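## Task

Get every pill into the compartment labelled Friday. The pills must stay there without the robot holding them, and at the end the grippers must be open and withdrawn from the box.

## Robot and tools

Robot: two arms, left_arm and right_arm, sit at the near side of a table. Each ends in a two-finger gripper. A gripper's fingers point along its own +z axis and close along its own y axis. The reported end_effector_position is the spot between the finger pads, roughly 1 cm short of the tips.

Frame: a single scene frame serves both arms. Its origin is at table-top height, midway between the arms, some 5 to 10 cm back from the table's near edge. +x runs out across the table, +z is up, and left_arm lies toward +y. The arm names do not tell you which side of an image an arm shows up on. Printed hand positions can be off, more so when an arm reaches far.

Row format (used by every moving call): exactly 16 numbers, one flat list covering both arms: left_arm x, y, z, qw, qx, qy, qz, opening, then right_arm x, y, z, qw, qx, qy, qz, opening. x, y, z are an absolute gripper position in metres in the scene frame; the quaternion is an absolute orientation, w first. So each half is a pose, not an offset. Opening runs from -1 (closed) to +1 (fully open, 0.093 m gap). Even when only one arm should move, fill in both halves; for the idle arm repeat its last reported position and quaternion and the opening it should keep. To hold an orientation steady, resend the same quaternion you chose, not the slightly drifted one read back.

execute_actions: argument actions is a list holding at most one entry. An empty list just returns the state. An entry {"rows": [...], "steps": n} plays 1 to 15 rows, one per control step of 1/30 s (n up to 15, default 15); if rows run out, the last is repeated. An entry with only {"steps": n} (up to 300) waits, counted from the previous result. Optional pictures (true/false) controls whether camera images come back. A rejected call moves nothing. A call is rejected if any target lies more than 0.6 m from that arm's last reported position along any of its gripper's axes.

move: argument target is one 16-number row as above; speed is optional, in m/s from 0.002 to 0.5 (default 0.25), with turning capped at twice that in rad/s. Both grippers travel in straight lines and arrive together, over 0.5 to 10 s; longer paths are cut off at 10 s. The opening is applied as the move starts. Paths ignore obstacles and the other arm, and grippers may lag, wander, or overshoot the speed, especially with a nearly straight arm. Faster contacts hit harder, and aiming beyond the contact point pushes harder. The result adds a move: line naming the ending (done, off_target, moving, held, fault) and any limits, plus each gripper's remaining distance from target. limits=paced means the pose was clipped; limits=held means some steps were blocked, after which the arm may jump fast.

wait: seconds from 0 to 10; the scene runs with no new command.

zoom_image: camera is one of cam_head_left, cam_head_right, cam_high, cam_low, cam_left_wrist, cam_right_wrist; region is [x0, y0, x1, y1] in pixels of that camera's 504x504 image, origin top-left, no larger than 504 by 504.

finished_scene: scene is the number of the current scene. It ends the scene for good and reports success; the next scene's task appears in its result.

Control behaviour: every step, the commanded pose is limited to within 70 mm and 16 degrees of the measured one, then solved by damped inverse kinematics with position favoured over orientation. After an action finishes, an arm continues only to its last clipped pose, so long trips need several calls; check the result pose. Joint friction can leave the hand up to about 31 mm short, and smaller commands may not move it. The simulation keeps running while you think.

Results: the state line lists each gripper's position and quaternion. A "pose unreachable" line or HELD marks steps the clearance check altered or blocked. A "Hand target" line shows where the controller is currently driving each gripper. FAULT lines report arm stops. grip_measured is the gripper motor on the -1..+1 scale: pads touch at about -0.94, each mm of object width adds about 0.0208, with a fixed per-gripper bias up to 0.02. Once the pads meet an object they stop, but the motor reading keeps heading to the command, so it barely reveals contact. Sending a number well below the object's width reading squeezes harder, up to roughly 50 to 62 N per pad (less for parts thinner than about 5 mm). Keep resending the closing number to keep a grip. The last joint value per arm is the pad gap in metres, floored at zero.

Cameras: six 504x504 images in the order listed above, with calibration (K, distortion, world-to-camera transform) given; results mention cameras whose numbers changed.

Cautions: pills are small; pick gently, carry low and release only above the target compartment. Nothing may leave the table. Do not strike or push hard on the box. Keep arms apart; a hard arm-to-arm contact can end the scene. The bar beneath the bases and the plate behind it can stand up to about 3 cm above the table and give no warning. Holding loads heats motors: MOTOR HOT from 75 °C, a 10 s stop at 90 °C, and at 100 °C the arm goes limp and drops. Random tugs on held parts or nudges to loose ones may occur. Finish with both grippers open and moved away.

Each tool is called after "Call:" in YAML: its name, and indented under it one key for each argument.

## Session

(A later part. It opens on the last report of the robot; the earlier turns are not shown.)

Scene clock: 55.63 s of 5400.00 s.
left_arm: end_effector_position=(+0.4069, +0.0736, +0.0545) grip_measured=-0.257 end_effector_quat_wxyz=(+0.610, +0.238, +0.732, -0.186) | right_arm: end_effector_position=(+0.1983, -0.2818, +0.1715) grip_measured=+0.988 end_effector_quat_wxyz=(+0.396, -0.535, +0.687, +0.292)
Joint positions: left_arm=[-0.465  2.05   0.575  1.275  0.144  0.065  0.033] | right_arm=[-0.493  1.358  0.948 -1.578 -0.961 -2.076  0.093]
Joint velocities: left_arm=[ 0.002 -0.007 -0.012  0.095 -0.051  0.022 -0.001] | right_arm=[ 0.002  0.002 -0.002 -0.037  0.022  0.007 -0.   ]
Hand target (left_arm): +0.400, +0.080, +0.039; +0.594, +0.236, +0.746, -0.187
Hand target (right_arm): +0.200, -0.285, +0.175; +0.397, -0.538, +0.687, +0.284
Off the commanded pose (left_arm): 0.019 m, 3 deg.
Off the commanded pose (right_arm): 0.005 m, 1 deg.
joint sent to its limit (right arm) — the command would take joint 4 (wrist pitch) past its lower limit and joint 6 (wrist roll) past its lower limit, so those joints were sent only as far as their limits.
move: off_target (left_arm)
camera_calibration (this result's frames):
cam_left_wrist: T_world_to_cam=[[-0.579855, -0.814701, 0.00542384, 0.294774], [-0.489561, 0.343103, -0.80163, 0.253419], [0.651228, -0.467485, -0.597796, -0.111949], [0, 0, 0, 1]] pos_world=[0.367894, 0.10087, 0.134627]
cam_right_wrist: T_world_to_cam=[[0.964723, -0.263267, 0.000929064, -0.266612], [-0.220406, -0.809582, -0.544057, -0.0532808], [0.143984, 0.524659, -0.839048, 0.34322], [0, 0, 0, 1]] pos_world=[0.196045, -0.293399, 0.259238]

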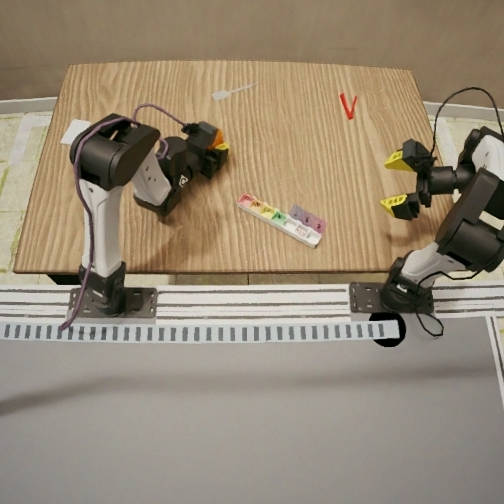

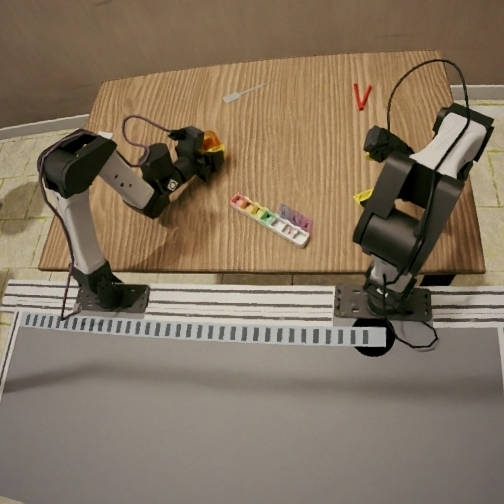

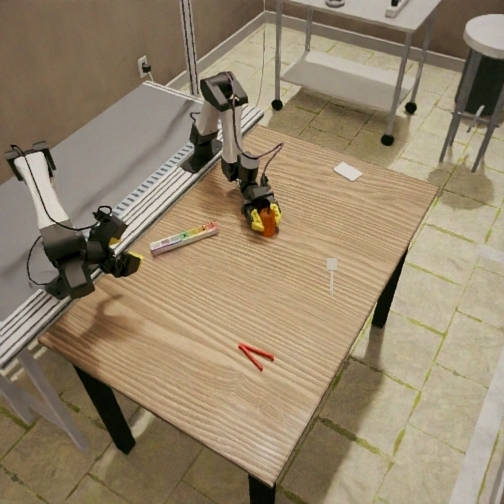

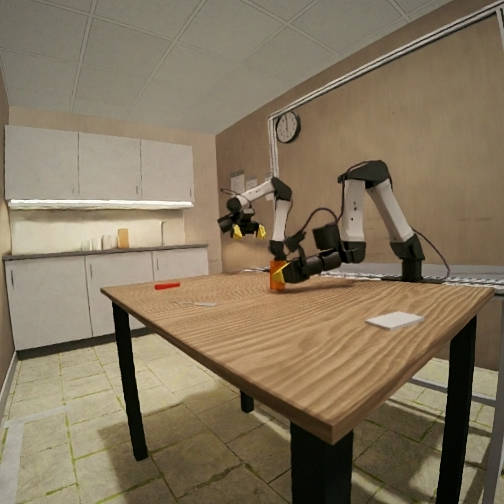

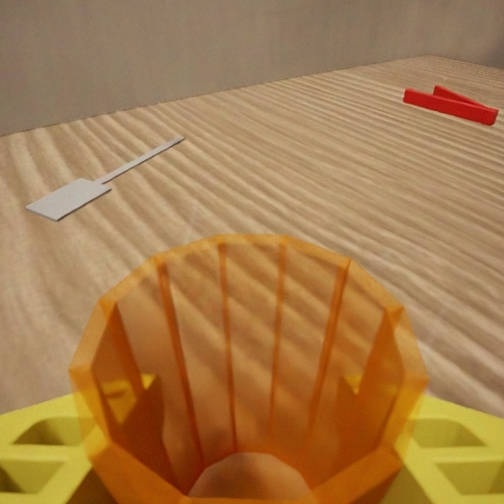

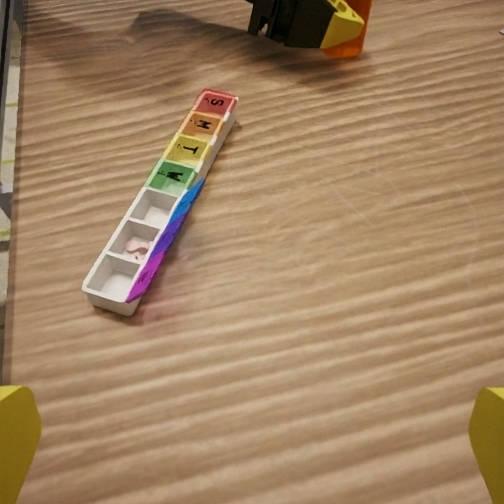

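Call:
move:
  target: [0.403,0.078,0.028,0.594,0.236,0.747,-0.187,-0.28,0.2,-0.285,0.175,0.398,-0.539,0.685,0.285,1]
  speed: 0.02

Call:
move:
  target: [0.403,0.078,0.028,0.594,0.236,0.747,-0.187,1,0.2,-0.285,0.175,0.398,-0.539,0.685,0.285,1]

Call:
move:
  target: [0.32,0.135,0.08,0.594,0.236,0.747,-0.187,1,0.2,-0.285,0.175,0.398,-0.539,0.685,0.285,1]
  speed: 0.15

Call:
finished_scene:
  scene: 2

Scene clock: 57.80 s of 5400.00 s.
left_arm: end_effector_position=(+0.4068, +0.0735, +0.0463) grip_measured=-0.257 end_effector_quat_wxyz=(+0.614, +0.238, +0.729, -0.186) | right_arm: end_effector_position=(+0.1983, -0.2818, +0.1715) grip_measured=+0.988 end_effector_quat_wxyz=(+0.396, -0.535, +0.687, +0.292)
Joint positions: left_arm=[-0.465  2.1    0.575  1.335  0.144  0.065  0.033] | right_arm=[-0.493  1.358  0.948 -1.578 -0.961 -2.076  0.093]
Joint velocities: left_arm=[-0.012  0.007 -0.007  0.007 -0.007  0.037 -0.001] | right_arm=[-0.002  0.002 -0.007  0.037  0.037 -0.066 -0.   ]
Hand target (left_arm): +0.403, +0.078, +0.028; +0.593, +0.236, +0.747, -0.187
Hand target (right_arm): +0.200, -0.285, +0.175; +0.397, -0.538, +0.687, +0.284
Off the commanded pose (left_arm): 0.019 m, 3 deg.
Off the commanded pose (right_arm): 0.005 m, 1 deg.
joint sent to its limit (right arm) — the command would take joint 4 (wrist pitch) past its lower limit and joint 6 (wrist roll) past its lower limit, so those joints were sent only as far as their limits.
move: off_target (left_arm)
camera_calibration (this result's frames):
cam_left_wrist: T_world_to_cam=[[-0.579703, -0.814817, 0.00435756, 0.294674], [-0.483218, 0.33947, -0.807007, 0.244862], [0.656084, -0.46993, -0.590525, -0.118999], [0, 0, 0, 1]] pos_world=[0.367218, 0.101061, 0.126049]
cam_right_wrist: T_world_to_cam=[[0.964723, -0.263267, 0.000929064, -0.266612], [-0.220406, -0.809582, -0.544057, -0.0532808], [0.143984, 0.524659, -0.839048, 0.34322], [0, 0, 0, 1]] pos_world=[0.196045, -0.293399, 0.259238]

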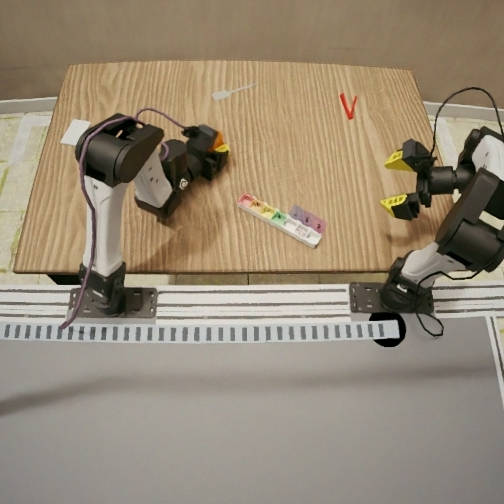

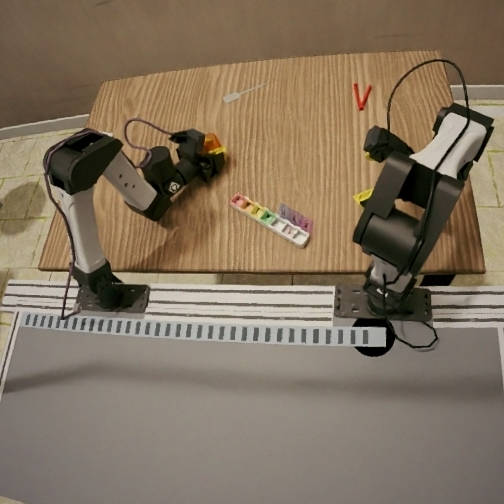

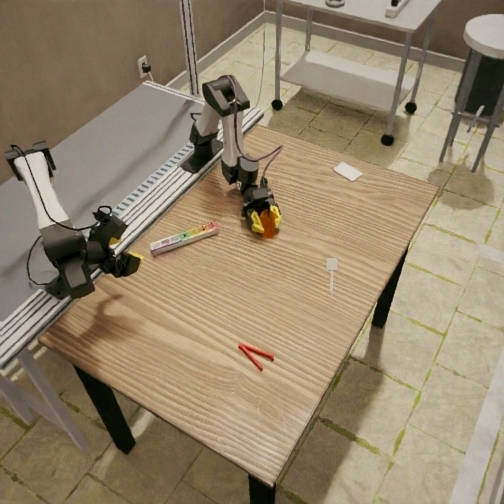

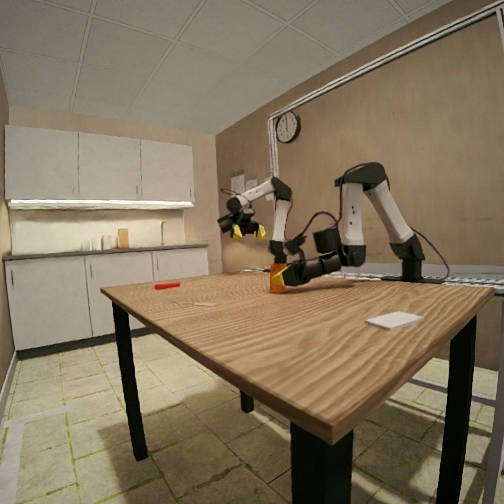

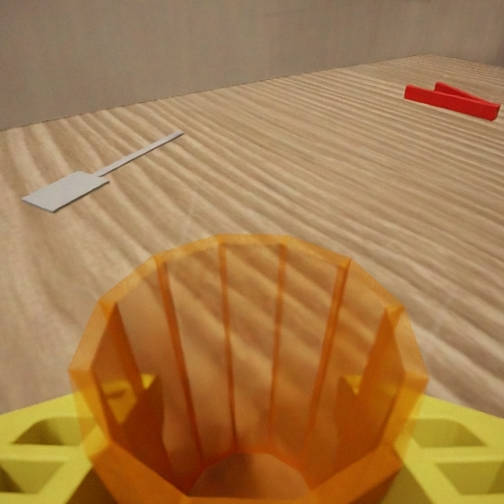

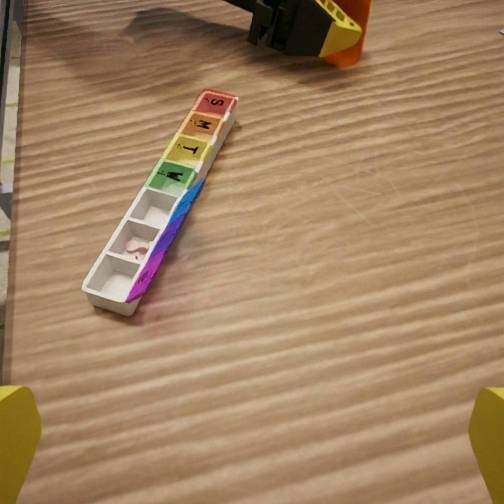

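Scene clock: 58.50 s of 5400.00 s.
left_arm: end_effector_position=(+0.4069, +0.0734, +0.0465) grip_measured=+0.987 end_effector_quat_wxyz=(+0.614, +0.237, +0.729, -0.187) | right_arm: end_effector_position=(+0.1983, -0.2818, +0.1715) grip_measured=+0.988 end_effector_quat_wxyz=(+0.396, -0.535, +0.687, +0.292)
Joint positions: left_arm=[-0.465  2.1    0.575  1.336  0.144  0.065  0.093] | right_arm=[-0.493  1.358  0.948 -1.578 -0.961 -2.076  0.093]
Joint velocities: left_arm=[-0.022 -0.012  0.007 -0.095  0.037 -0.007 -0.   ] | right_arm=[ 0.007 -0.012 -0.012  0.007  0.007 -0.007  0.001]
Hand target (left_arm): +0.403, +0.078, +0.028; +0.593, +0.236, +0.747, -0.187
Hand target (right_arm): +0.200, -0.285, +0.175; +0.397, -0.538, +0.687, +0.284
Off the commanded pose (left_arm): 0.019 m, 3 deg.
Off the commanded pose (right_arm): 0.005 m, 1 deg.
joint sent to its limit (right arm) — the command would take joint 4 (wrist pitch) past its lower limit and joint 6 (wrist roll) past its lower limit, so those joints were sent only as far as their limits.
move: off_target (left_arm)
camera_calibration (this result's frames):
cam_left_wrist: T_world_to_cam=[[-0.579638, -0.814861, 0.00461301, 0.294647], [-0.482867, 0.338909, -0.807453, 0.244946], [0.656398, -0.470258, -0.589914, -0.119051], [0, 0, 0, 1]] pos_world=[0.36721, 0.101097, 0.126193]
cam_right_wrist: T_world_to_cam=[[0.964723, -0.263267, 0.000929064, -0.266612], [-0.220406, -0.809582, -0.544057, -0.0532808], [0.143984, 0.524659, -0.839048, 0.34322], [0, 0, 0, 1]] pos_world=[0.196045, -0.293399, 0.259238]

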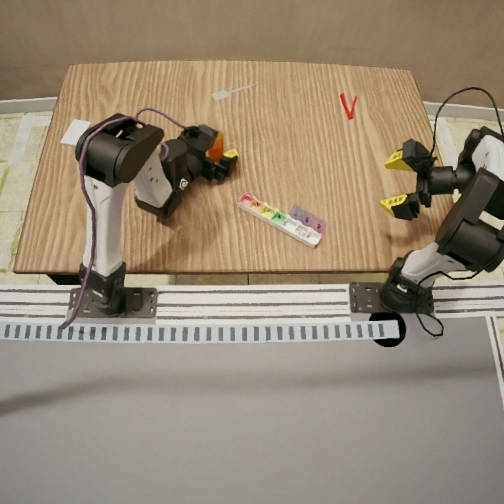

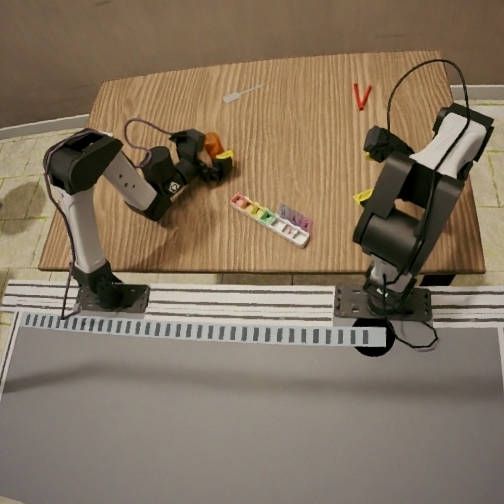

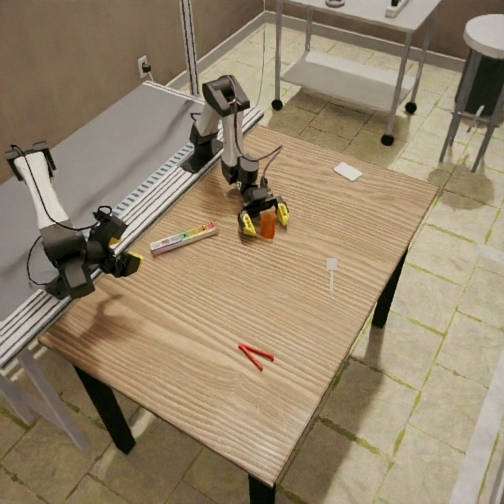

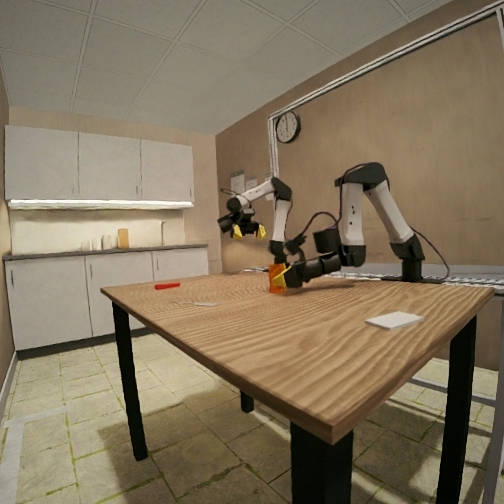

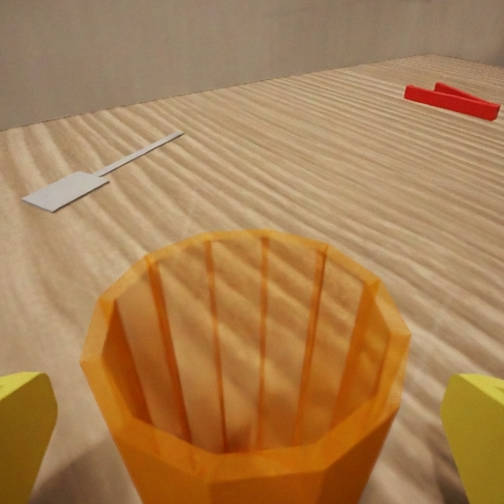

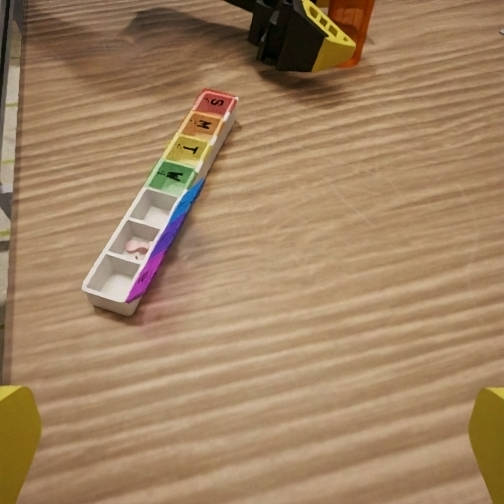

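Scene clock: 59.97 s of 5400.00 s.
left_arm: end_effector_position=(+0.3251, +0.1293, +0.0910) grip_measured=+0.987 end_effector_quat_wxyz=(+0.611, +0.233, +0.732, -0.189) | right_arm: end_effector_position=(+0.1983, -0.2818, +0.1715) grip_measured=+0.988 end_effector_quat_wxyz=(+0.396, -0.535, +0.687, +0.292)
Joint positions: left_arm=[-0.402  1.597  0.195  1.205  0.204  0.065  0.093] | right_arm=[-0.493  1.358  0.948 -1.578 -0.961 -2.076  0.093]
Joint velocities: left_arm=[-0.007 -0.002  0.007  0.007  0.081  0.007 -0.001] | right_arm=[ 0.017 -0.002 -0.002  0.022 -0.022 -0.081  0.   ]
Hand target (left_arm): +0.319, +0.134, +0.079; +0.594, +0.236, +0.746, -0.187
Hand target (right_arm): +0.200, -0.285, +0.175; +0.397, -0.538, +0.687, +0.284
Off the commanded pose (left_arm): 0.013 m, 3 deg.
Off the commanded pose (right_arm): 0.005 m, 1 deg.
joint sent to its limit (right arm) — the command would take joint 4 (wrist pitch) past its lower limit and joint 6 (wrist roll) past its lower limit, so those joints were sent only as far as their limits.
move: off_target (left_arm)
camera_calibration (this result's frames):
cam_left_wrist: T_world_to_cam=[[-0.576294, -0.817063, 0.01714, 0.290599], [-0.492856, 0.33074, -0.804801, 0.226528], [0.651904, -0.472249, -0.593298, -0.0108523], [0, 0, 0, 1]] pos_world=[0.286191, 0.157391, 0.17089]
cam_right_wrist: T_world_to_cam=[[0.964723, -0.263267, 0.000929064, -0.266612], [-0.220406, -0.809582, -0.544057, -0.0532808], [0.143984, 0.524659, -0.839048, 0.34322], [0, 0, 0, 1]] pos_world=[0.196045, -0.293399, 0.259238]

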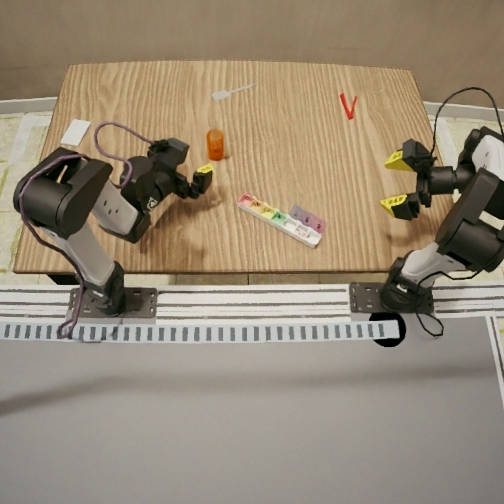

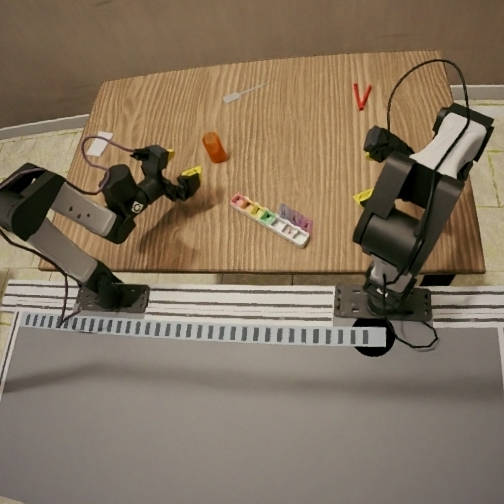

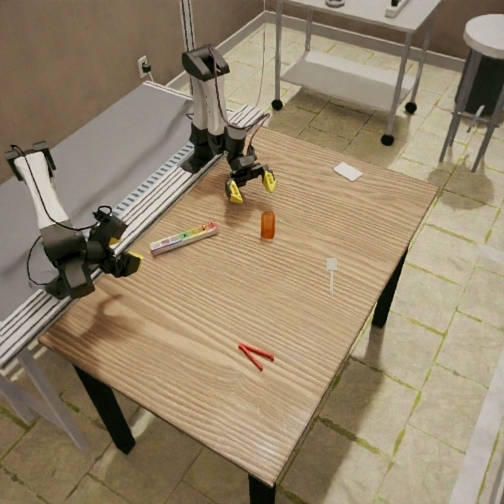

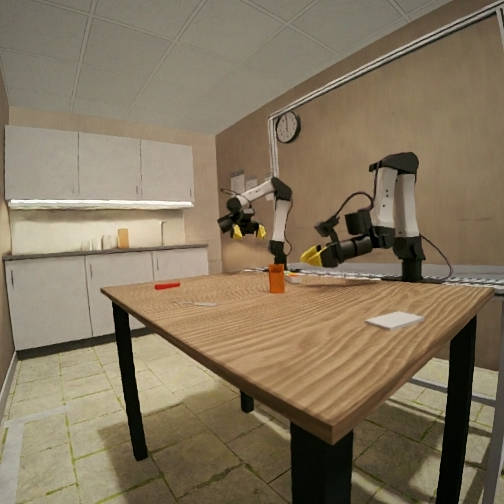

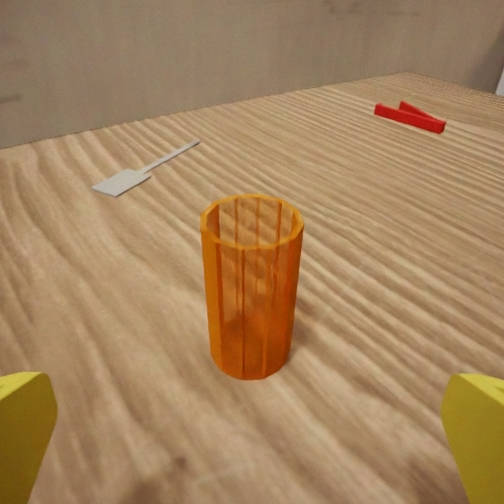

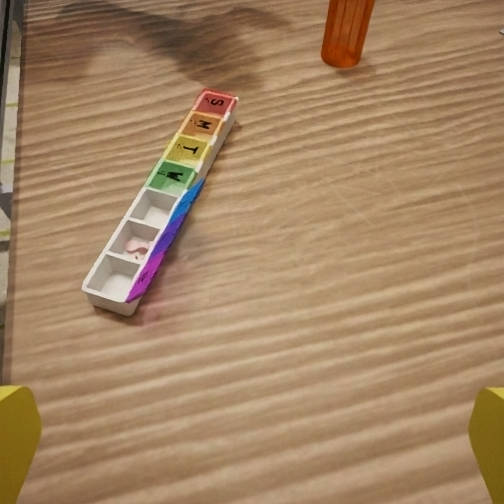

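The scene is finished: the task was done.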